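# Turn loose object in hand to match goal pictures

## Task

With only the right hand (its wrist camera, the camera's post and the arm's final link count as hand), rotate the object lying loose on the upturned palm until its orientation in the hand matches the two goal pictures. It fails if the object touches anything other than the hand or leaves the hand. To finish, keep it motionless briefly, resting on the palm or fingers and clear of the wrist, camera and post, with the palm pointing straight up. No hand motor may show moving or overload or be building toward a shutdown; a motor dead from the very start is exempt. Then declare done. The hand is then opened for you, and the orientation must still be right with the hand open; only resting on the open hand counts as support, not being held by the robot.

## Robot and tools

Robot: one Doosan M1013 six-joint arm carrying a single right hand with four digits (index, middle, ring, thumb) and sixteen motors. A wrist camera on a post sits on the palm side. A fixed mast near the wrist can collide: hand-frame x +0.05 to +0.10, z -0.16 to -0.11, reaching y = +0.06 m. Cameras: cam_high, cam_low (fixed) and cam_wrist (fisheye), each 504x504. Loose objects may occasionally get nudged by an outside push. Nothing may be put or knocked off the table.

Frames. Scene frame: origin on the table top under the arm's base, +z up, +y to the left when facing along +x. Hand-point frame: the point sits in front of the palm where the thumb tip would pinch the index and middle tips. Its +z runs along straightened fingers toward the tips, +x crosses the palm away from the thumb, and +y points out of the palm face (the face is at y = -0.062 m). With straight fingers, the knuckles are at z = -0.017 m and the tip ends 0.139 m beyond them; bending moves tips toward +y. Fingertip rubber caps grip well; the rest grips poorly.

Row layout (shared by execute_actions and move). One flat list of 24 numbers, each in [-1, 1], optionally 30.
1-6: dx, dy, dz, rx, ry, rz. These are offsets, not a pose, expressed in the hand point's own axes. They are measured from the hand point's measured pose when the action began. For the first action of a call, or for a move, that is the last pose a result reported. Scale: 1.0 = 0.6 m or 180 degrees. rx, ry, rz form one rotation vector. Every row in an action counts from that same start pose, not from the row before. Each control step clips the command to 70 mm and 16 degrees from the measured pose, so large offsets need several actions.
7-22: absolute goal angles for the hand hinges, each scaled linearly between its two stops. Order: index_mcp, index_abd, index_pip, index_dip, middle_mcp, middle_abd, middle_pip, middle_dip, ring_mcp, ring_abd, ring_pip, ring_dip, thumb_cmc, thumb_axl, thumb_mcp, thumb_ipl. Each entry gives degrees at +1, degrees at -1, and the straight value. Finger _mcp: -18, +128, +0.75; moving toward -1 curls the knuckle toward the palm. _abd: -60, +60, +0.00; toward -1 swings the finger away from the thumb. _pip: -29, +108, +0.58. _dip: -21, +117, +0.70. thumb_cmc: -20, +120, +0.71; toward -1 brings the thumb from beside the palm round to its front. thumb_axl: -27, +140, +0.68; rolls the thumb about its length. thumb_mcp: -69, +109, +0.23. thumb_ipl: -77, +108, +0.17. With thumb_axl straight, thumb_mcp and thumb_ipl toward -1 curl toward +z. With thumb_axl at -0.40 they curl the way thumb_cmc toward -1 swings.
23: current_limit, the current cap for all motors: -1 gives 0 mA, +1 gives 550 mA, floor 11 mA. It also limits hinge speed; well below 0 a finger may not lift.
24: speed. Set-points travel at (speed+1)/2 of 5.9 rad/s.
The start values are current_limit +0.4 and speed -0.6. Both persist until rewritten.
25-30 (optional): a stiffness scale from 0 to 1 for each arm joint, in Joint positions order. Each persists until rewritten.

Tools.
execute_actions(actions): a list of actions run in order; an empty list just reports state. Each action is a table of up to 15 rows. One row lasts 1/30 s, and a short table repeats its final row to fill 15 steps (0.5 s).
move(target, speed, blocking): target is one row as above, with offsets from the last reported pose. The path is straight and lasts 0.5-10 s. speed is 0.002-0.5 m/s (default 0.25), and turning is capped at twice that in rad/s. It does not avoid obstacles and can overshoot speed, especially near full reach. With blocking=false you get control back after 0.5 s. Until a result shows the move ended, other motion calls are refused; use wait or stop. The result has a "move:" line with the ending (done, off_target, moving, held, fault), the limits that acted (paced = clipped, held = steps blocked) and the distance to target.
wait(seconds): 0 to 10. The arm keeps its last command.
stop(): brakes a running move, which needs some room.
zoom_image(camera, region): region is [x0, y0, x1, y1] in pixels, at most 504x504.
show_instructions(): shows the goal reference images.
read_manual(section): the only section is "licences".
finished_scene(scene): ends the scene and cannot be undone.

Results. The state line gives end_effector_position (m) and end_effector_quat_wxyz, plus velocities, in the scene frame. "Hand target" is where the controller is now driving. Step readings list positions, and HELD marks steps that were held back. "pose unreachable" means the clearance check altered the command. Per motor, in hinge order:
- hand_goal: goals written; repeating them keeps a grip.
- hand_measured: actual positions; repeating them relaxes a grip.
- hand_current_ma: positive pushes toward -1.
- hand_state: moving, goal, blocked or overload.
A finger presses only while its goal lies past the object's surface.

Avoid these faults and losses:
- Motor shutdown: a motor above 495 mA for a net 5 s goes limp for 10 s.
- Arm stop: contact torque at a joint's load limit or 144 N of outside force stops the arm for 10 s and skips the call. Load limits: waist 312, shoulder 312, elbow 147, forearm roll 41.4, wrist pitch 41.4, wrist roll 41.4 N m. While the arm is stopped, new hand numbers are lost.
- Later calls cancelled: after a HAND FAULT line or a stop, the remaining motion calls in that reply do not run.
- Heat: MOTOR HOT warns of an OVER-TEMPERATURE FAULT brake.
- Stiff arm: at default stiffness, pushing even slightly past a contact can fault. Fast moves hit harder.
- The object: do not let it drop, slip or touch anything besides the hand.

Each tool is called after "Call:" as name([rows], argument=value, ...), one row to a line, values as JSON.

Reference images:

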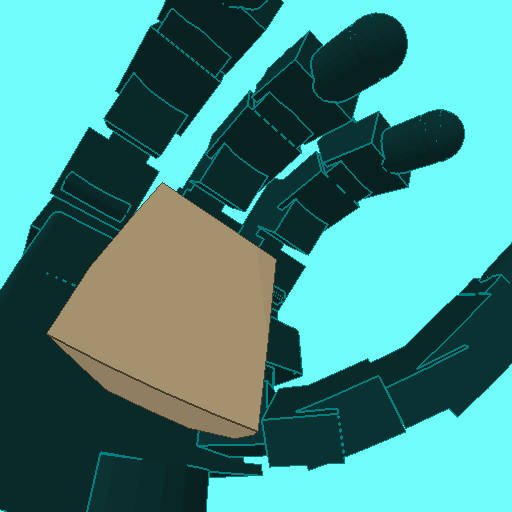

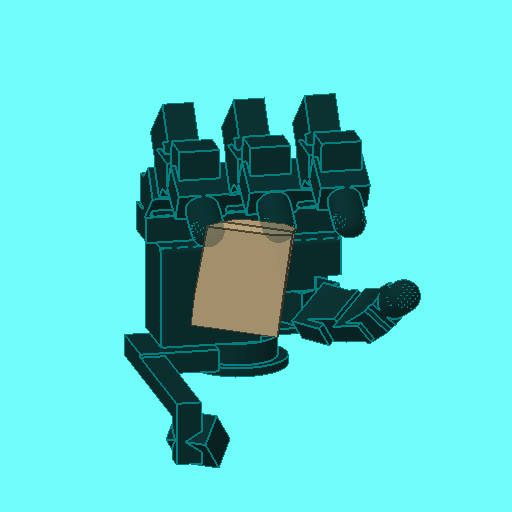

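## Session

Call:
execute_actions(actions=[])

Scene clock: 0.00 s.
end_effector_position=(+0.6972, +0.0096, +0.5621) hand_goal=(+0.046, +0.000, -0.008, +0.280, +0.046, +0.000, -0.008, +0.280, +0.046, +0.000, -0.008, +0.280, -0.104, +0.266, +0.032, -0.018) hand_measured=(+0.062, +0.000, -0.006, +0.282, +0.060, +0.000, -0.006, +0.282, +0.060, +0.000, -0.006, +0.282, -0.090, +0.270, +0.034, -0.016) hand_current_ma=(+85, +0, +13, +12, +79, +0, +13, +12, +79, +0, +13, +12, +76, +26, +13, +12) hand_state=(goal, goal, goal, goal, goal, goal, goal, goal, goal, goal, goal, goal, goal, goal, goal, goal) hand_current_limit=0.40 hand_speed=-0.60 end_effector_quat_wxyz=(+0.708, +0.693, +0.087, +0.107) end_effector_velocity=(+0.000, +0.000, -0.000) end_effector_angular_velocity=(-0.000, +0.002, +0.000)
Joint positions: [ 0.295  0.388  1.768 -1.566  1.628 -0.959]
Joint velocities: [ 0.     0.     0.     0.    -0.001 -0.001]
Hand target: +0.697, +0.010, +0.562; +0.708, +0.693, +0.087, +0.107
Joint stiffness scale: [1. 1. 1. 1. 1. 1.]

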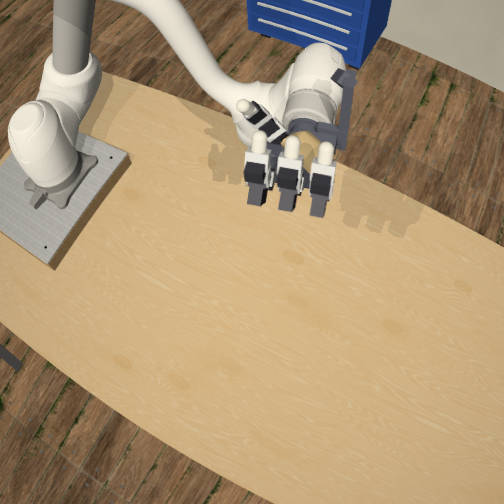

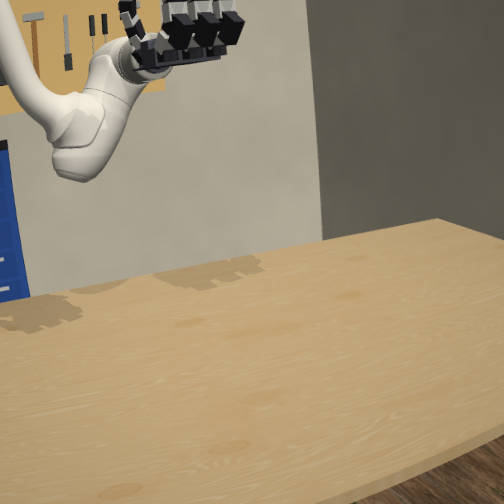

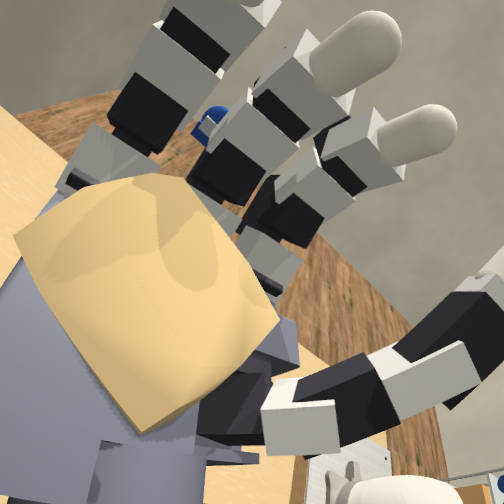

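Call:
move(target=[0,0,0,0,0,0,0.6,0,0.5,0.6,0.6,0,0.5,0.6,0.6,0,0.5,0.6,0.5,0.5,0.2,0.15,0.4,-0.6])

Call:
zoom_image(camera="cam_high", region=[200,60,400,260])

Scene clock: 12.17 s.
end_effector_position=(+0.6972, +0.0096, +0.5621) hand_goal=(+0.600, +0.000, +0.500, +0.600, +0.600, +0.000, +0.500, +0.600, +0.600, +0.000, +0.500, +0.600, +0.500, +0.500, +0.200, +0.150) hand_measured=(+0.610, +0.000, +0.500, +0.598, +0.610, +0.000, +0.500, +0.598, +0.610, +0.000, +0.500, +0.598, +0.510, +0.498, +0.200, +0.148) hand_current_ma=(+58, +0, +4, -11, +54, +0, +4, -11, +53, +0, +5, -11, +55, -12, -3, -11) hand_state=(goal, goal, goal, goal, goal, goal, goal, goal, goal, goal, goal, goal, goal, goal, goal, goal) hand_current_limit=0.40 hand_speed=-0.60 end_effector_quat_wxyz=(+0.708, +0.693, +0.087, +0.107) end_effector_velocity=(+0.000, +0.000, +0.000) end_effector_angular_velocity=(+0.001, +0.001, +0.001)
Joint positions: [ 0.295  0.388  1.768 -1.566  1.628 -0.959]
Joint velocities: [ 0.    -0.    -0.     0.    -0.001 -0.001]
Hand target: +0.697, +0.010, +0.562; +0.708, +0.693, +0.087, +0.107
Off the commanded pose: 0.000 m, 0 deg.
Joint stiffness scale: [1. 1. 1. 1. 1. 1.]
move: done
camera_calibration (this result's frames):
cam_wrist: T_world_to_cam=[[-0.755279, -0.183175, 0.629286, 0.205772], [-0.598314, 0.584631, -0.54793, 0.67275], [-0.267533, -0.79035, -0.551156, 0.626074], [0, 0, 0, 1]] pos_world=[0.725427, 0.1392, 0.584195]

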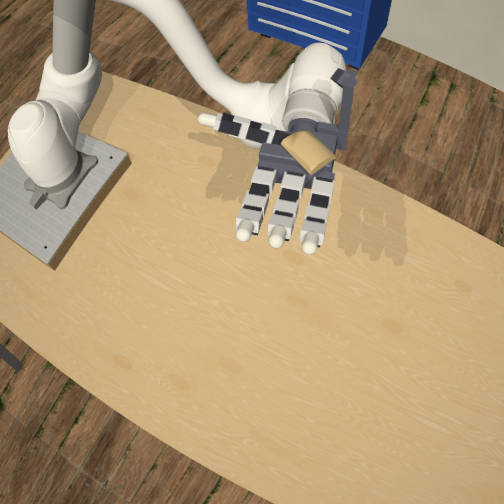

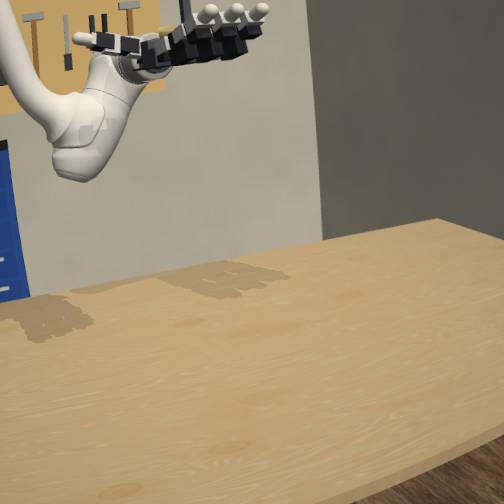

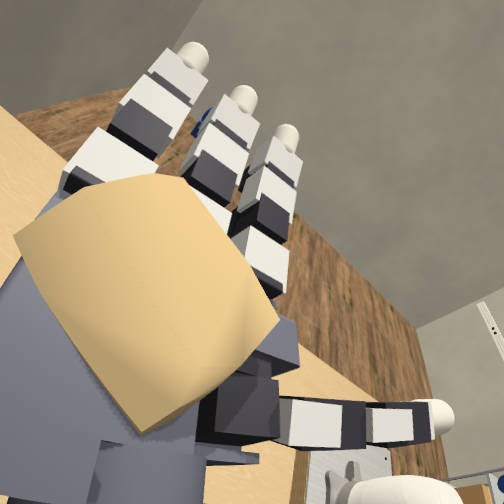

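Region (200, 60, 400, 260) of cam_high's 504x504 image, scaled by 2.520, with more detail than that image has.

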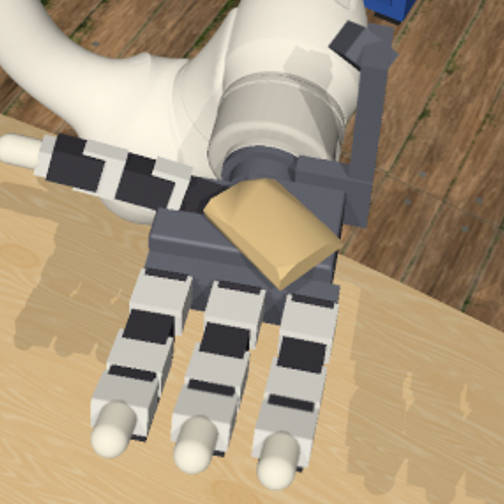

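Call:
move(target=[0,-0.3,0,0.14,0,0,0.75,0,0.45,-0.6,0.75,0,0.45,-0.6,0.75,0,0.45,-0.6,0.5,0.5,0.2,0.15,0.4,-0.6], speed=0.1)

Call:
zoom_image(camera="cam_high", region=[180,60,400,280])

Scene clock: 27.83 s.
end_effector_position=(+0.7037, +0.0076, +0.3874) hand_goal=(+0.750, +0.000, +0.450, -0.600, +0.750, +0.000, +0.450, -0.600, +0.750, +0.000, +0.450, -0.600, +0.500, +0.500, +0.200, +0.150) hand_measured=(+0.762, +0.000, +0.458, -0.598, +0.762, +0.000, +0.456, -0.598, +0.760, +0.000, +0.458, -0.598, +0.510, +0.498, +0.200, +0.148) hand_current_ma=(+61, +1, +40, +15, +62, +1, +38, +14, +56, +0, +41, +14, +56, -12, -3, -11) hand_state=(goal, goal, goal, goal, goal, goal, goal, goal, goal, goal, goal, goal, goal, goal, goal, goal) hand_current_limit=0.40 hand_speed=-0.60 end_effector_quat_wxyz=(+0.543, +0.828, +0.108, +0.087) end_effector_velocity=(+0.000, +0.000, -0.001) end_effector_angular_velocity=(+0.005, -0.000, +0.000)
Joint positions: [ 0.311  0.454  1.803 -1.221  1.357 -0.881]
Joint velocities: [-0.     0.    -0.     0.003 -0.003  0.001]
Hand target: +0.703, +0.006, +0.382; +0.540, +0.830, +0.109, +0.086
Off the commanded pose: 0.005 m, 0 deg.
Joint stiffness scale: [1. 1. 1. 1. 1. 1.]
move: off_target
camera_calibration (this result's frames):
cam_wrist: T_world_to_cam=[[-0.679548, -0.447747, 0.581152, 0.287582], [-0.650409, 0.734153, -0.194904, 0.480852], [-0.339387, -0.510433, -0.790111, 0.670971], [0, 0, 0, 1]] pos_world=[0.735895, 0.118231, 0.456732]

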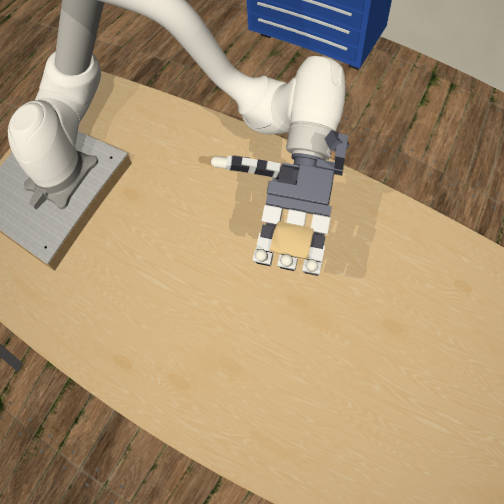

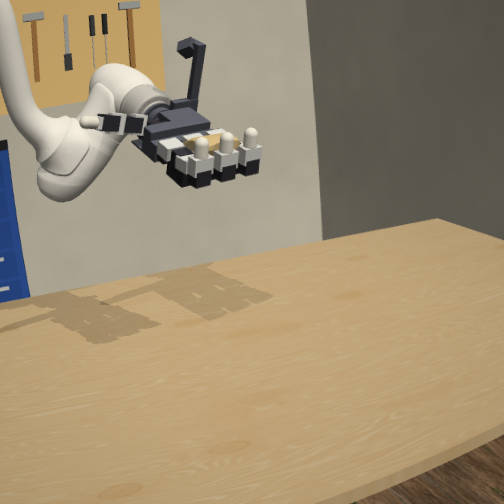

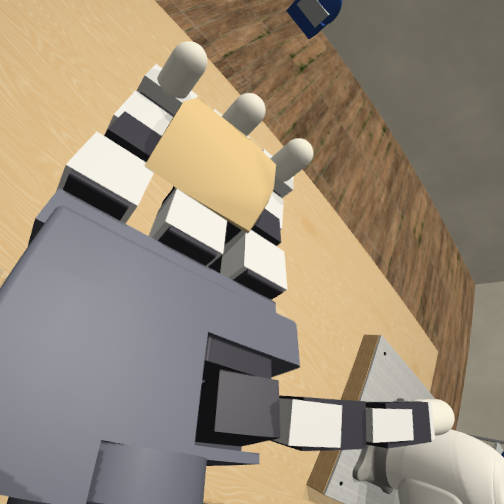

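Region (180, 60, 400, 280) of cam_high's 504x504 image, scaled by 2.291, with more detail than that image has.

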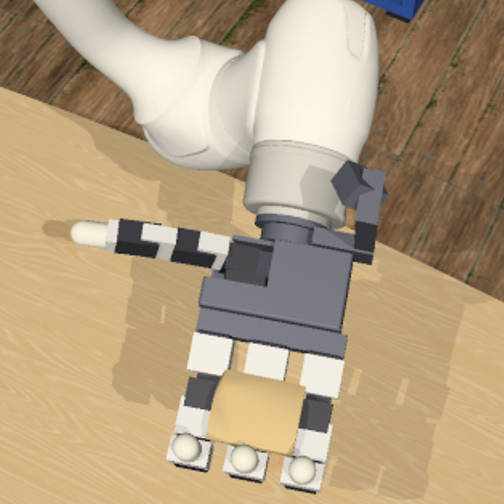

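Call:
move(target=[0,0,0,0.25,0,0,-0.35,0,0.5,-0.6,-0.35,0,0.5,-0.6,-0.35,0,0.5,-0.6,0.5,0.5,0.2,0.15,0.5,-0.9], speed=0.1)

Scene clock: 42.80 s.
end_effector_position=(+0.7016, +0.0078, +0.3845) hand_goal=(-0.350, +0.000, +0.500, -0.600, -0.350, +0.000, +0.500, -0.600, -0.350, +0.000, +0.500, -0.600, +0.500, +0.500, +0.200, +0.150) hand_measured=(-0.322, +0.000, +0.500, -0.598, -0.320, +0.000, +0.500, -0.598, -0.324, +0.000, +0.500, -0.598, +0.510, +0.498, +0.198, +0.148) hand_current_ma=(+150, +1, +1, +13, +158, +1, +3, +13, +147, +0, +2, +13, +56, -12, -17, -11) hand_state=(blocked, goal, goal, goal, blocked, goal, goal, goal, blocked, goal, goal, goal, goal, goal, goal, goal) hand_current_limit=0.50 hand_speed=-0.90 end_effector_quat_wxyz=(+0.186, +0.973, +0.134, +0.035) end_effector_velocity=(+0.000, +0.000, +0.000) end_effector_angular_velocity=(-0.000, +0.000, +0.001)
Joint positions: [ 0.181  0.292  1.671 -0.417  1.167 -1.468]
Joint velocities: [ 0.     0.    -0.001 -0.     0.001 -0.002]
Hand target: +0.704, +0.008, +0.387; +0.184, +0.973, +0.133, +0.039
Off the commanded pose: 0.004 m, 1 deg.
Joint stiffness scale: [1. 1. 1. 1. 1. 1.]
move: off_target
camera_calibration (this result's frames):
cam_wrist: T_world_to_cam=[[-0.572256, -0.783997, 0.240565, 0.346245], [-0.628527, 0.607722, 0.485415, 0.202821], [-0.526761, 0.12658, -0.840536, 0.813976], [0, 0, 0, 1]] pos_world=[0.754389, 0.0451638, 0.50243]

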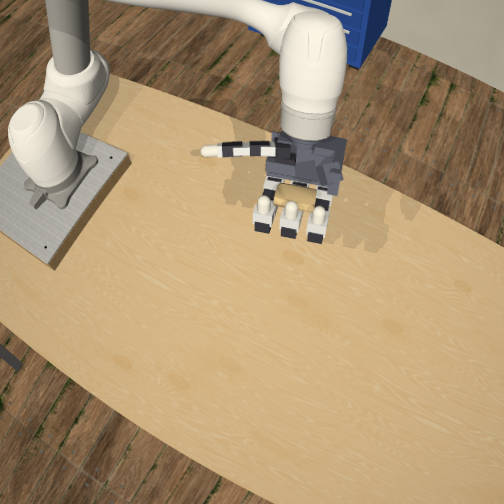

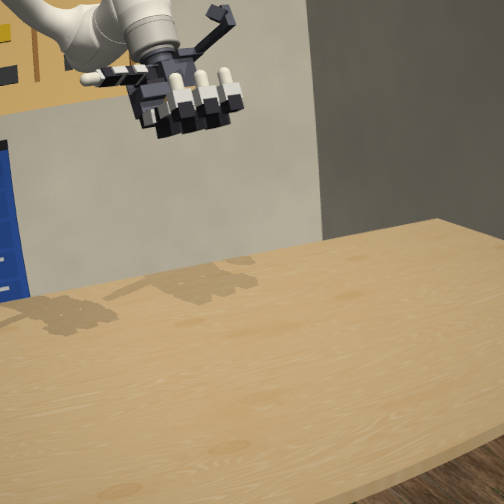

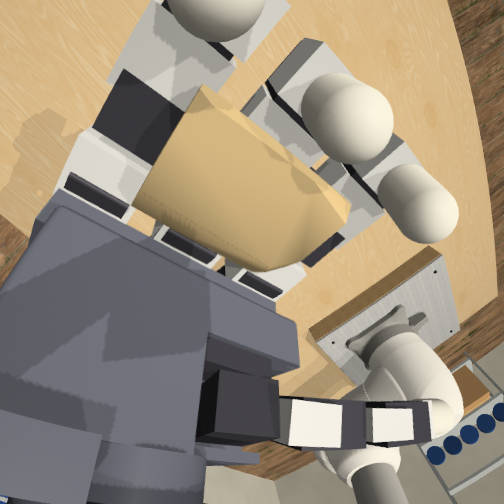

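Now close the knuckles further, then tilt back.

Call:
move(target=[0,0,0,0,0,0,-0.8,0,0.55,0,-0.8,0,0.55,0,-0.8,0,0.55,0,0.5,0.5,0.2,0.15,0.5,-0.8])

Call:
move(target=[0,0,0,-0.32,0,0,-0.9,0,0.55,0,-0.9,0,0.55,0,-0.9,0,0.55,0,0.5,0.5,0.2,0.15,0.5,-0.8], speed=0.12)

Scene clock: 49.27 s.
end_effector_position=(+0.7016, +0.0078, +0.3845) hand_goal=(-0.800, +0.000, +0.550, +0.000, -0.800, +0.000, +0.550, +0.000, -0.800, +0.000, +0.550, +0.000, +0.500, +0.500, +0.200, +0.150) hand_measured=(-0.774, +0.000, +0.550, -0.002, -0.770, +0.000, +0.550, -0.002, -0.776, +0.000, +0.550, -0.002, +0.510, +0.498, +0.198, +0.148) hand_current_ma=(+137, +1, -1, -15, +161, +1, -1, -15, +139, +0, -1, -15, +56, -12, -17, -11) hand_state=(blocked, goal, goal, goal, blocked, goal, goal, goal, blocked, goal, goal, goal, goal, goal, goal, goal) hand_current_limit=0.50 hand_speed=-0.80 end_effector_quat_wxyz=(+0.186, +0.973, +0.134, +0.035) end_effector_velocity=(+0.000, -0.000, -0.000) end_effector_angular_velocity=(-0.000, +0.000, +0.000)
Joint positions: [ 0.181  0.292  1.671 -0.417  1.167 -1.468]
Joint velocities: [-0.  0. -0. -0.  0. -0.]
Hand target: +0.702, +0.008, +0.385; +0.186, +0.973, +0.134, +0.035
Off the commanded pose: 0.000 m, 0 deg.
Joint stiffness scale: [1. 1. 1. 1. 1. 1.]
move: done
camera_calibration (this result's frames):
cam_wrist: T_world_to_cam=[[-0.57226, -0.783997, 0.240557, 0.346251], [-0.628523, 0.607719, 0.485424, 0.202814], [-0.526762, 0.126593, -0.840533, 0.813974], [0, 0, 0, 1]] pos_world=[0.754389, 0.0451622, 0.502428]

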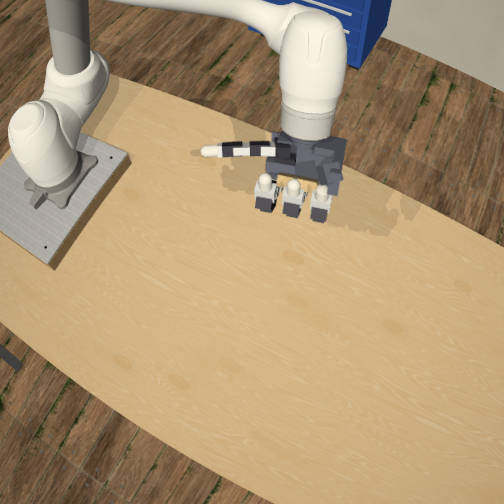

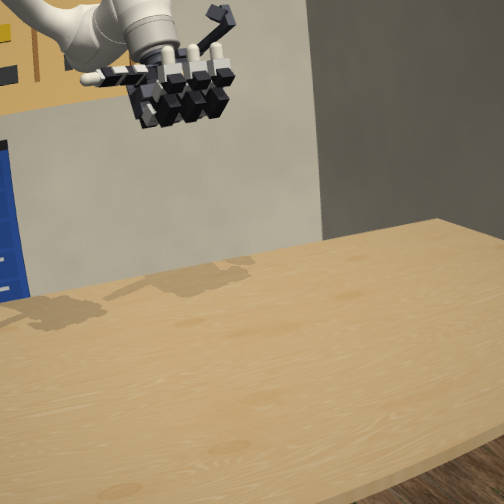

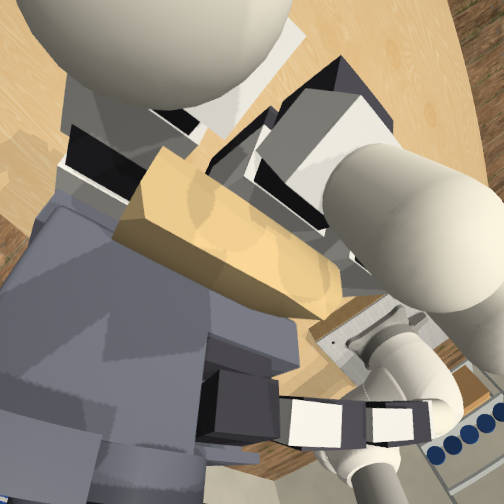

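Scene clock: 53.80 s.
end_effector_position=(+0.7034, +0.0092, +0.3855) hand_goal=(-0.900, +0.000, +0.550, +0.000, -0.900, +0.000, +0.550, +0.000, -0.900, +0.000, +0.550, +0.000, +0.500, +0.500, +0.200, +0.150) hand_measured=(-0.900, +0.000, +0.550, -0.002, -0.898, +0.000, +0.550, -0.002, -0.900, +0.000, +0.550, -0.002, +0.510, +0.498, +0.198, +0.148) hand_current_ma=(-3, +1, -1, -14, +12, +1, -1, -14, -4, +0, -1, -14, +55, -12, -12, -11) hand_state=(goal, goal, goal, goal, goal, goal, goal, goal, goal, goal, goal, goal, goal, goal, goal, goal) hand_current_limit=0.50 hand_speed=-0.80 end_effector_quat_wxyz=(+0.628, +0.765, +0.101, +0.097) end_effector_velocity=(-0.000, +0.001, +0.001) end_effector_angular_velocity=(-0.011, -0.007, -0.000)
Joint positions: [ 0.311  0.521  1.832 -1.396  1.477 -0.769]
Joint velocities: [ 0.     0.002  0.    -0.009  0.008  0.007]
Hand target: +0.702, +0.008, +0.385; +0.632, +0.762, +0.100, +0.095
Off the commanded pose: 0.003 m, 1 deg.
Joint stiffness scale: [1. 1. 1. 1. 1. 1.]
move: done
camera_calibration (this result's frames):
cam_wrist: T_world_to_cam=[[-0.712989, -0.320711, 0.623531, 0.295304], [-0.633474, 0.675855, -0.376736, 0.537763], [-0.300593, -0.663599, -0.68504, 0.603782], [0, 0, 0, 1]] pos_world=[0.732701, 0.131927, 0.432078]

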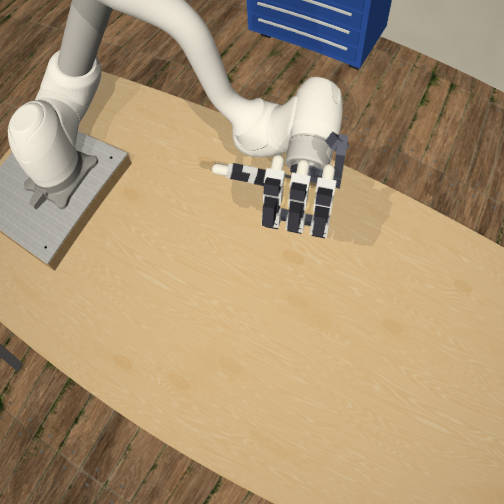

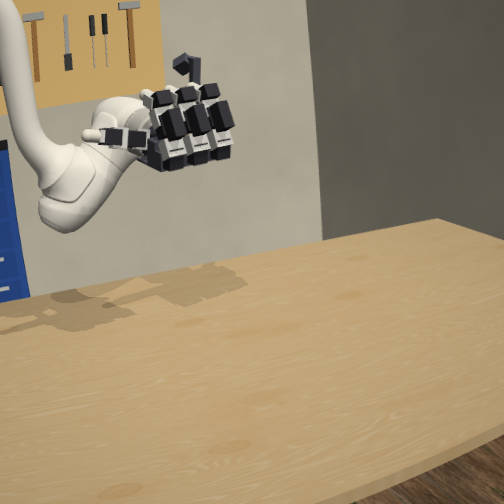

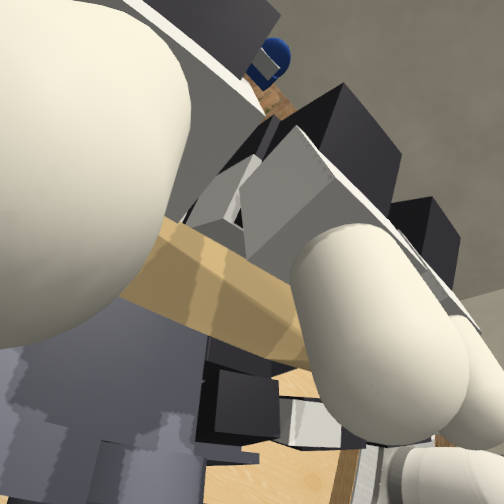

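Call:
move(target=[0,0,0,-0.062,0,0,-0.9,0,0.55,0,-0.9,0,0.55,0,-0.9,0,0.55,0,0.5,0.5,0.2,0.15,0.5,-0.8], speed=0.1)

Call:
move(target=[0,0,0,0,0,0,0.4,0,0.55,0.5,0.4,0,0.55,0.5,0.4,0,0.55,0.5,0.5,0.5,0.2,0.15,0.5,-0.7])

Call:
zoom_image(camera="cam_high", region=[180,80,400,300])

Scene clock: 77.70 s.
end_effector_position=(+0.7052, +0.0104, +0.3863) hand_goal=(-0.900, +0.000, +0.550, +0.000, -0.900, +0.000, +0.550, +0.000, -0.900, +0.000, +0.550, +0.000, +0.500, +0.500, +0.200, +0.150) hand_measured=(-0.904, +0.000, +0.550, -0.002, -0.902, +0.000, +0.550, -0.002, -0.902, +0.000, +0.550, -0.002, +0.510, +0.498, +0.200, +0.148) hand_current_ma=(-16, +1, -1, -14, -9, +1, -1, -14, -15, +0, -1, -14, +56, -12, -5, -11) hand_state=(goal, goal, goal, goal, goal, goal, goal, goal, goal, goal, goal, goal, goal, goal, goal, goal) hand_current_limit=0.50 hand_speed=-0.80 end_effector_quat_wxyz=(+0.696, +0.704, +0.092, +0.108) end_effector_velocity=(+0.000, -0.000, +0.001) end_effector_angular_velocity=(-0.010, -0.001, -0.000)
Joint positions: [ 0.296  0.58   1.846 -1.535  1.596 -0.69 ]
Joint velocities: [-0.001  0.002  0.    -0.007  0.006  0.001]
Hand target: +0.703, +0.009, +0.385; +0.700, +0.701, +0.091, +0.106
Off the commanded pose: 0.002 m, 1 deg.
Joint stiffness scale: [1. 1. 1. 1. 1. 1.]
move: done
camera_calibration (this result's frames):
cam_wrist: T_world_to_cam=[[-0.747516, -0.207855, 0.630885, 0.316735], [-0.608096, 0.596315, -0.524049, 0.578217], [-0.26728, -0.775374, -0.572151, 0.539766], [0, 0, 0, 1]] pos_world=[0.732644, 0.139556, 0.412018]

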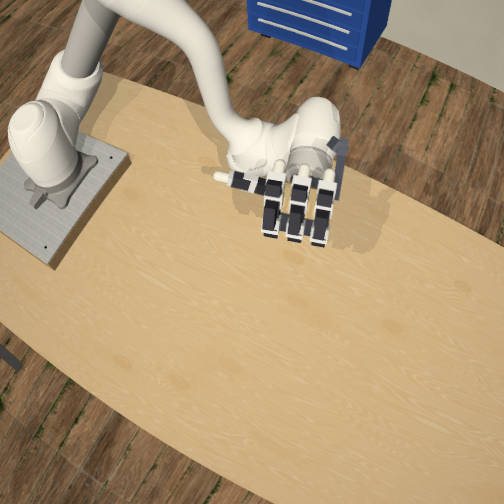

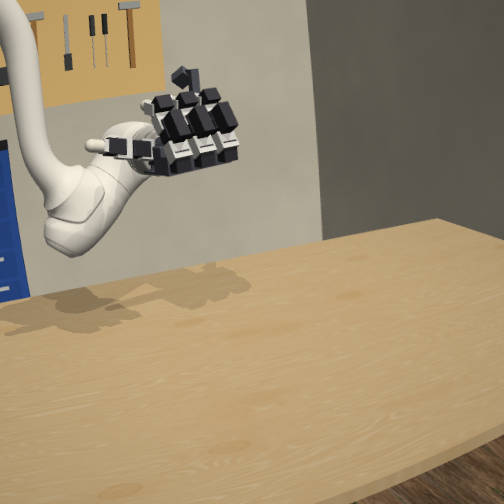

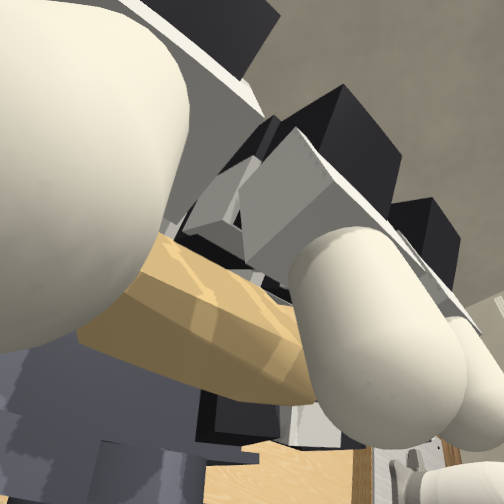

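Scene clock: 79.83 s.
end_effector_position=(+0.7052, +0.0104, +0.3863) hand_goal=(+0.400, +0.000, +0.550, +0.500, +0.400, +0.000, +0.550, +0.500, +0.400, +0.000, +0.550, +0.500, +0.500, +0.500, +0.200, +0.150) hand_measured=(+0.410, +0.000, +0.550, +0.498, +0.410, +0.000, +0.550, +0.498, +0.408, +0.000, +0.550, +0.498, +0.510, +0.498, +0.200, +0.148) hand_current_ma=(+53, +1, +3, -11, +49, +1, +2, -11, +49, +0, +3, -11, +56, -12, -5, -11) hand_state=(goal, goal, goal, goal, goal, goal, goal, goal, goal, goal, goal, goal, goal, goal, goal, goal) hand_current_limit=0.50 hand_speed=-0.70 end_effector_quat_wxyz=(+0.696, +0.703, +0.092, +0.108) end_effector_velocity=(-0.000, +0.000, +0.000) end_effector_angular_velocity=(-0.001, +0.002, -0.000)
Joint positions: [ 0.296  0.58   1.846 -1.535  1.596 -0.69 ]
Joint velocities: [ 0.    -0.     0.     0.     0.001 -0.001]
Hand target: +0.705, +0.010, +0.386; +0.696, +0.704, +0.092, +0.108
Off the commanded pose: 0.000 m, 0 deg.
Joint stiffness scale: [1. 1. 1. 1. 1. 1.]
move: done
camera_calibration (this result's frames):
cam_wrist: T_world_to_cam=[[-0.747564, -0.207764, 0.630859, 0.316766], [-0.608055, 0.596243, -0.524178, 0.578246], [-0.26724, -0.775454, -0.572062, 0.539715], [0, 0, 0, 1]] pos_world=[0.732642, 0.139561, 0.412019]

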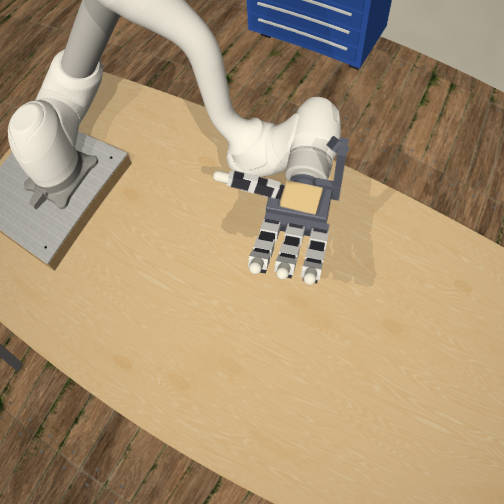

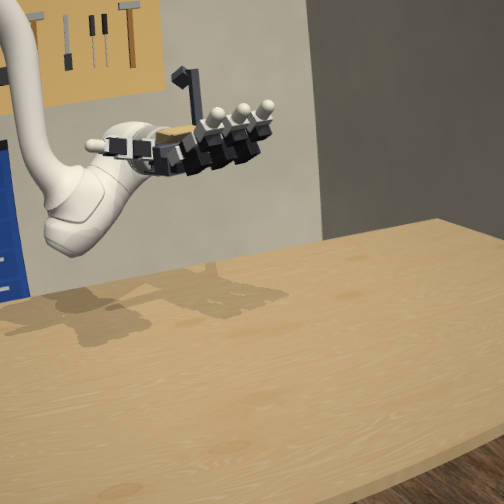

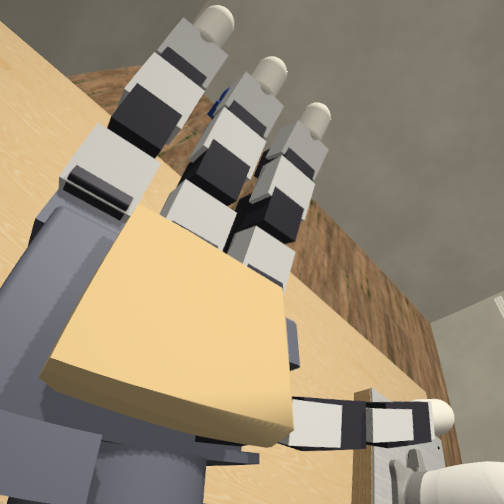

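Region (180, 80, 400, 300) of cam_high's 504x504 image, scaled by 2.291, with more detail than that image has.

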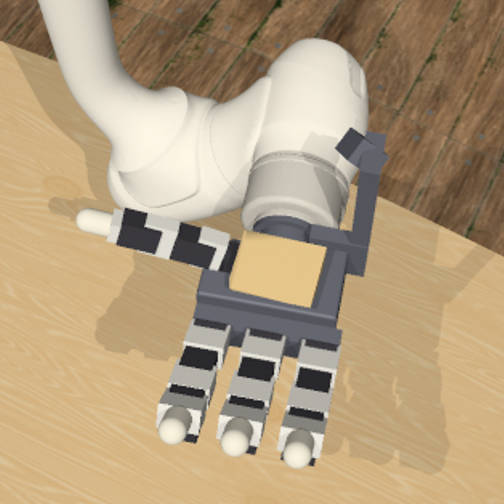

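Call:
move(target=[0,0,0,0,0,0,0.75,0,0.45,-0.6,0.75,0,0.45,-0.6,-0.5,0,0.55,0.5,0.5,0.5,0.2,0.15,0.5,-0.6])

Call:
move(target=[0,0,0,0.12,0,-0.02,0.75,0,0.45,-0.6,0.75,0,0.45,-0.6,-0.5,0,0.55,0.5,0.5,0.5,0.2,0.15,0.5,-0.6], speed=0.08)

Call:
zoom_image(camera="cam_high", region=[180,80,400,300])

Scene clock: 90.77 s.
end_effector_position=(+0.7052, +0.0104, +0.3863) hand_goal=(+0.750, +0.000, +0.450, -0.600, +0.750, +0.000, +0.450, -0.600, -0.500, +0.000, +0.550, +0.500, +0.500, +0.500, +0.200, +0.150) hand_measured=(+0.760, +0.000, +0.458, -0.598, +0.760, +0.000, +0.458, -0.598, -0.496, +0.000, +0.550, +0.498, +0.510, +0.498, +0.200, +0.148) hand_current_ma=(+56, +1, +42, +14, +52, +1, +41, +13, +21, +0, +4, -11, +56, -12, -5, -11) hand_state=(goal, goal, goal, goal, goal, goal, goal, goal, goal, goal, goal, goal, goal, goal, goal, goal) hand_current_limit=0.50 hand_speed=-0.60 end_effector_quat_wxyz=(+0.696, +0.703, +0.092, +0.108) end_effector_velocity=(+0.000, -0.000, -0.000) end_effector_angular_velocity=(+0.000, +0.001, +0.000)
Joint positions: [ 0.296  0.58   1.846 -1.535  1.596 -0.69 ]
Joint velocities: [-0.     0.    -0.    -0.    -0.    -0.001]
Hand target: +0.705, +0.010, +0.386; +0.696, +0.703, +0.092, +0.108
Off the commanded pose: 0.000 m, 0 deg.
Joint stiffness scale: [1. 1. 1. 1. 1. 1.]
move: done
camera_calibration (this result's frames):
cam_wrist: T_world_to_cam=[[-0.747564, -0.207764, 0.630859, 0.316766], [-0.608055, 0.596243, -0.524178, 0.578246], [-0.26724, -0.775454, -0.572062, 0.539715], [0, 0, 0, 1]] pos_world=[0.732642, 0.139561, 0.412019]

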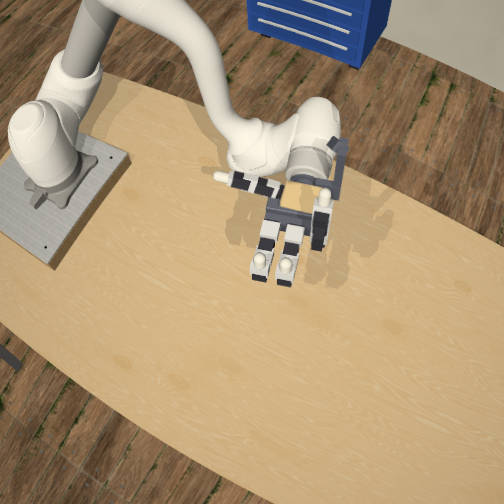

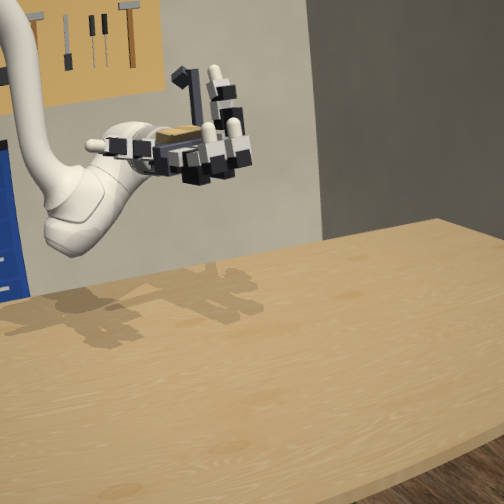

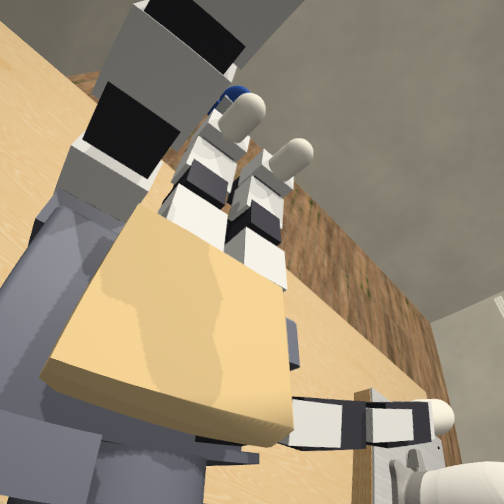

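Scene clock: 93.47 s.
end_effector_position=(+0.7032, +0.0088, +0.3853) hand_goal=(+0.750, +0.000, +0.450, -0.600, +0.750, +0.000, +0.450, -0.600, -0.500, +0.000, +0.550, +0.500, +0.500, +0.500, +0.200, +0.150) hand_measured=(+0.762, +0.000, +0.458, -0.598, +0.762, +0.000, +0.456, -0.598, -0.496, +0.000, +0.550, +0.498, +0.510, +0.498, +0.200, +0.148) hand_current_ma=(+60, +3, +41, +15, +61, +1, +38, +13, +21, +0, +4, -11, +56, -12, -5, -11) hand_state=(goal, goal, goal, goal, goal, goal, goal, goal, goal, goal, goal, goal, goal, goal, goal, goal) hand_current_limit=0.50 hand_speed=-0.60 end_effector_quat_wxyz=(+0.559, +0.816, +0.131, +0.064) end_effector_velocity=(+0.000, -0.000, -0.001) end_effector_angular_velocity=(+0.008, +0.004, -0.000)
Joint positions: [ 0.314  0.464  1.815 -1.24   1.383 -0.924]
Joint velocities: [-0.    -0.001 -0.002  0.008 -0.004 -0.006]
Hand target: +0.705, +0.010, +0.386; +0.555, +0.818, +0.132, +0.067
Off the commanded pose: 0.003 m, 1 deg.
Joint stiffness scale: [1. 1. 1. 1. 1. 1.]
move: done
camera_calibration (this result's frames):
cam_wrist: T_world_to_cam=[[-0.638866, -0.426305, 0.640402, 0.237458], [-0.671326, 0.715475, -0.193436, 0.49351], [-0.375729, -0.553498, -0.743282, 0.677635], [0, 0, 0, 1]] pos_world=[0.737617, 0.123205, 0.447067]

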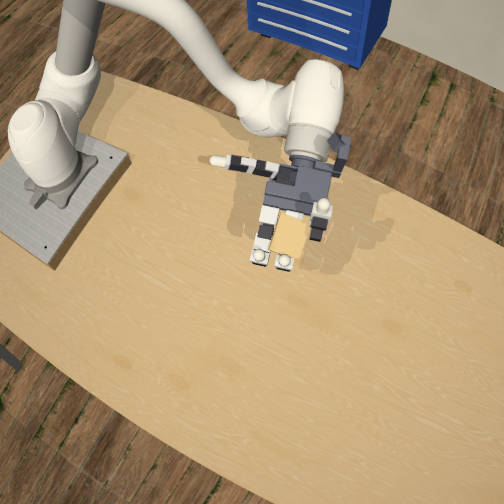

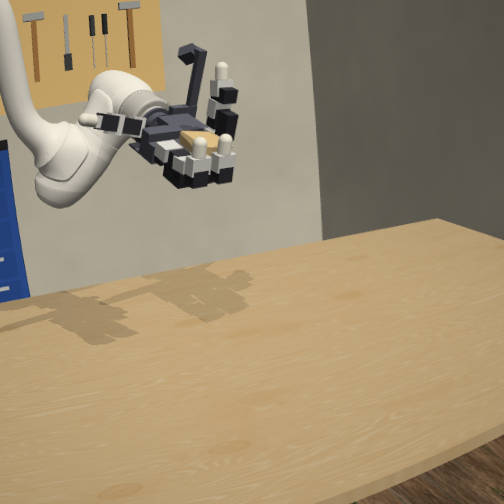

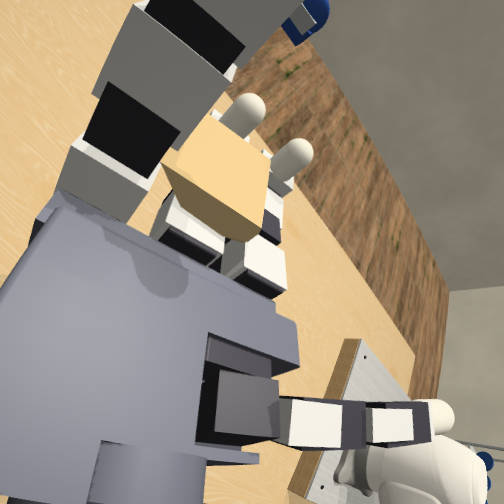

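Region (180, 80, 400, 300) of cam_high's 504x504 image, scaled by 2.291, with more detail than that image has.

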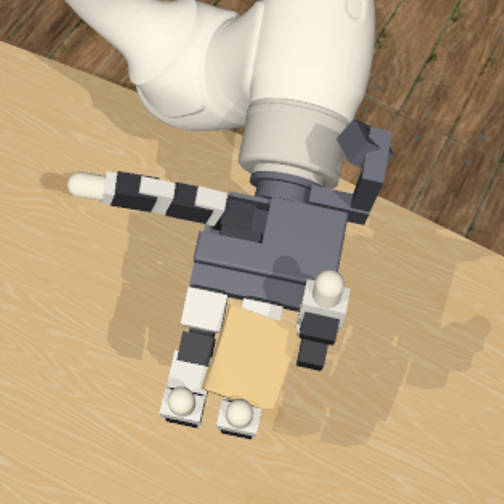

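Call:
move(target=[0,0,0,-0.12,0,0.028,0.75,0,0.45,-0.6,0.75,0,0.45,-0.6,-0.5,0,0.55,0.5,0.5,0.5,0.2,0.15,0.5,-0.6], speed=0.1)

Call:
move(target=[0,0,0,0,0,0,0.3,0,0.45,-0.3,0.3,0,0.45,-0.3,-0.5,0,0.55,0.5,0.5,0.5,0.2,0.15,0.5,-0.9])

Call:
zoom_image(camera="cam_high", region=[180,80,400,300])

Scene clock: 103.23 s.
end_effector_position=(+0.7050, +0.0100, +0.3861) hand_goal=(+0.750, +0.000, +0.450, -0.600, +0.750, +0.000, +0.450, -0.600, -0.500, +0.000, +0.550, +0.500, +0.500, +0.500, +0.200, +0.150) hand_measured=(+0.762, +0.000, +0.458, -0.598, +0.764, +0.000, +0.456, -0.598, -0.496, +0.000, +0.550, +0.498, +0.510, +0.498, +0.200, +0.148) hand_current_ma=(+60, +3, +40, +14, +71, +1, +38, +13, +21, +0, +4, -11, +56, -12, -5, -11) hand_state=(goal, goal, goal, goal, goal, goal, goal, goal, goal, goal, goal, goal, goal, goal, goal, goal) hand_current_limit=0.50 hand_speed=-0.60 end_effector_quat_wxyz=(+0.695, +0.705, +0.082, +0.114) end_effector_velocity=(-0.000, +0.000, +0.001) end_effector_angular_velocity=(-0.008, -0.009, -0.001)
Joint positions: [ 0.295  0.583  1.839 -1.531  1.6   -0.672]
Joint velocities: [-0.001  0.002 -0.    -0.007  0.007  0.008]
Hand target: +0.703, +0.009, +0.385; +0.699, +0.702, +0.081, +0.112
Off the commanded pose: 0.002 m, 1 deg.
Joint stiffness scale: [1. 1. 1. 1. 1. 1.]
move: done
camera_calibration (this result's frames):
cam_wrist: T_world_to_cam=[[-0.762211, -0.207197, 0.613273, 0.33377], [-0.592979, 0.603472, -0.533102, 0.571037], [-0.259635, -0.769994, -0.582836, 0.537978], [0, 0, 0, 1]] pos_world=[0.732694, 0.138792, 0.413282]

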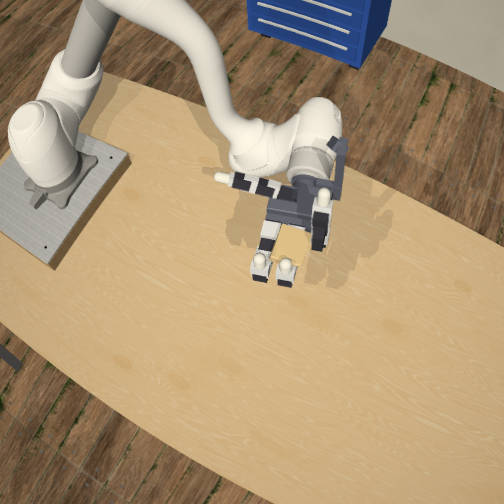

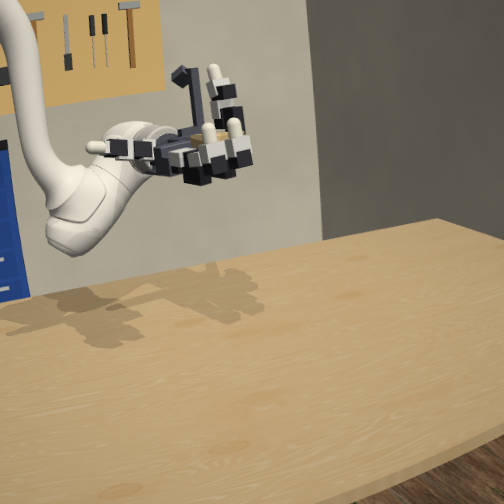

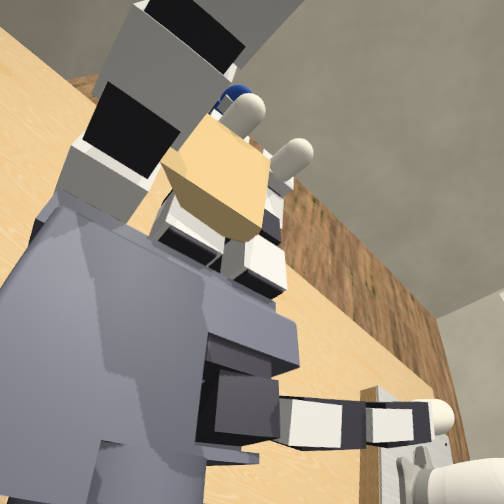

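Scene clock: 105.40 s.
end_effector_position=(+0.7050, +0.0100, +0.3862) hand_goal=(+0.300, +0.000, +0.450, -0.300, +0.300, +0.000, +0.450, -0.300, -0.500, +0.000, +0.550, +0.500, +0.500, +0.500, +0.200, +0.150) hand_measured=(+0.326, +0.000, +0.458, -0.302, +0.326, +0.000, +0.456, -0.302, -0.496, +0.000, +0.550, +0.498, +0.510, +0.498, +0.200, +0.148) hand_current_ma=(+134, +3, +35, -15, +144, +1, +35, -15, +21, +0, +4, -11, +56, -12, -5, -11) hand_state=(blocked, goal, goal, goal, blocked, goal, goal, goal, goal, goal, goal, goal, goal, goal, goal, goal) hand_current_limit=0.50 hand_speed=-0.90 end_effector_quat_wxyz=(+0.695, +0.705, +0.082, +0.114) end_effector_velocity=(+0.000, -0.000, +0.000) end_effector_angular_velocity=(-0.001, +0.001, -0.000)
Joint positions: [ 0.295  0.583  1.839 -1.532  1.6   -0.672]
Joint velocities: [-0.    -0.    -0.    -0.     0.    -0.001]
Hand target: +0.705, +0.010, +0.386; +0.695, +0.705, +0.082, +0.114
Off the commanded pose: 0.000 m, 0 deg.
Joint stiffness scale: [1. 1. 1. 1. 1. 1.]
move: done
camera_calibration (this result's frames):
cam_wrist: T_world_to_cam=[[-0.762275, -0.207111, 0.613223, 0.333822], [-0.59292, 0.603406, -0.533242, 0.571055], [-0.259582, -0.770069, -0.582762, 0.537921], [0, 0, 0, 1]] pos_world=[0.732689, 0.138796, 0.413283]

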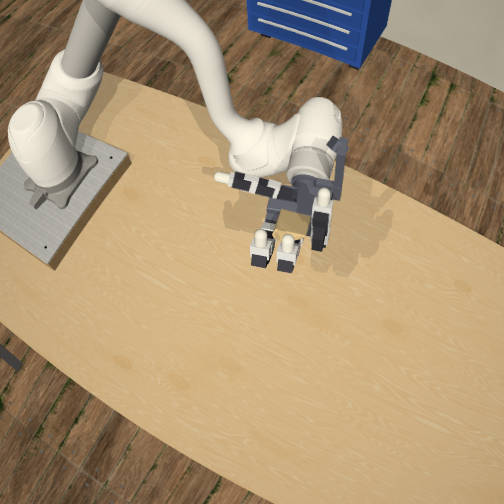

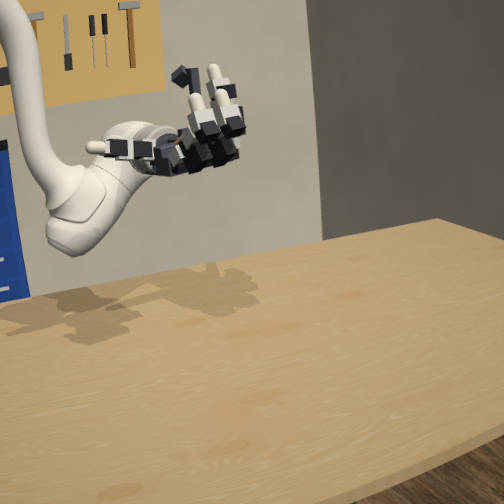

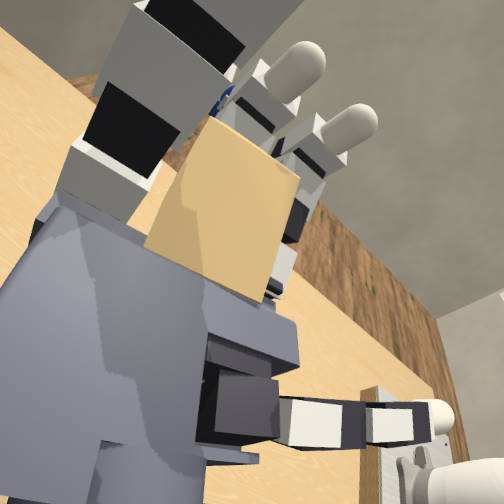

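Region (180, 80, 400, 300) of cam_high's 504x504 image, scaled by 2.291, with more detail than that image has.

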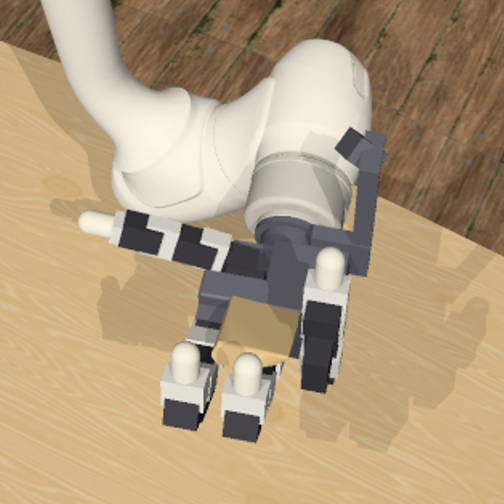

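Call:
move(target=[0,0,0,0,0,-0.014,0.1,0,0.45,0,0.1,0,0.45,0,-0.5,0,0.55,0.5,0.5,0.5,0.2,0.15,0.5,-0.9])

Scene clock: 110.07 s.
end_effector_position=(+0.7065, +0.0104, +0.3861) hand_goal=(+0.100, +0.000, +0.450, +0.000, +0.100, +0.000, +0.450, +0.000, -0.500, +0.000, +0.550, +0.500, +0.500, +0.500, +0.200, +0.150) hand_measured=(+0.122, +0.000, +0.456, -0.004, +0.124, +0.000, +0.456, -0.002, -0.496, +0.000, +0.550, +0.498, +0.510, +0.498, +0.200, +0.148) hand_current_ma=(+115, +3, +31, -16, +129, +1, +33, -16, +21, +0, +4, -11, +56, -12, -5, -11) hand_state=(blocked, goal, goal, goal, blocked, goal, goal, goal, goal, goal, goal, goal, goal, goal, goal, goal) hand_current_limit=0.50 hand_speed=-0.90 end_effector_quat_wxyz=(+0.698, +0.703, +0.095, +0.100) end_effector_velocity=(+0.000, +0.000, +0.000) end_effector_angular_velocity=(+0.001, -0.000, +0.001)
Joint positions: [ 0.295  0.582  1.843 -1.532  1.6   -0.707]
Joint velocities: [ 0.    -0.    -0.001 -0.    -0.001 -0.   ]
Hand target: +0.705, +0.010, +0.386; +0.698, +0.703, +0.097, +0.098
Off the commanded pose: 0.002 m, 0 deg.
Joint stiffness scale: [1. 1. 1. 1. 1. 1.]
move: done
camera_calibration (this result's frames):
cam_wrist: T_world_to_cam=[[-0.738907, -0.200554, 0.643269, 0.306886], [-0.612564, 0.59762, -0.517315, 0.5795], [-0.280681, -0.776291, -0.564438, 0.546452], [0, 0, 0, 1]] pos_world=[0.73512, 0.139433, 0.410813]

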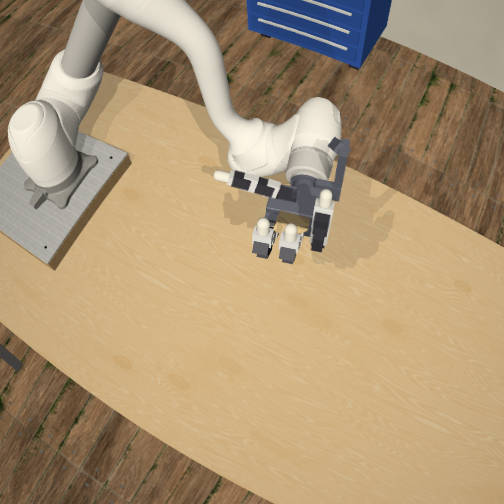

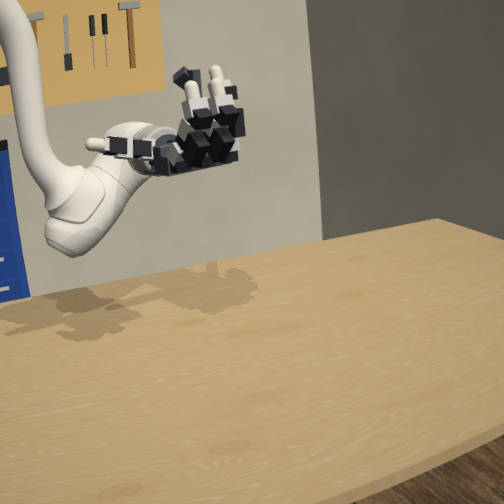

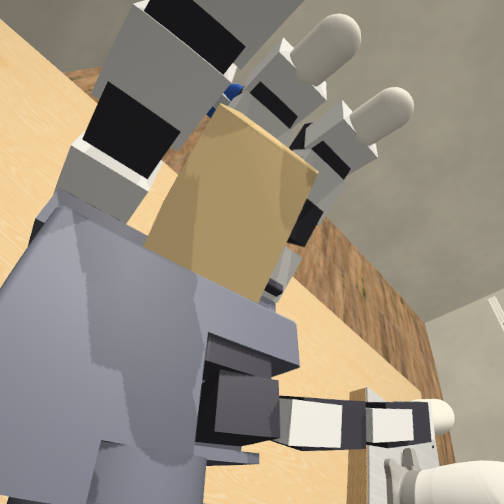

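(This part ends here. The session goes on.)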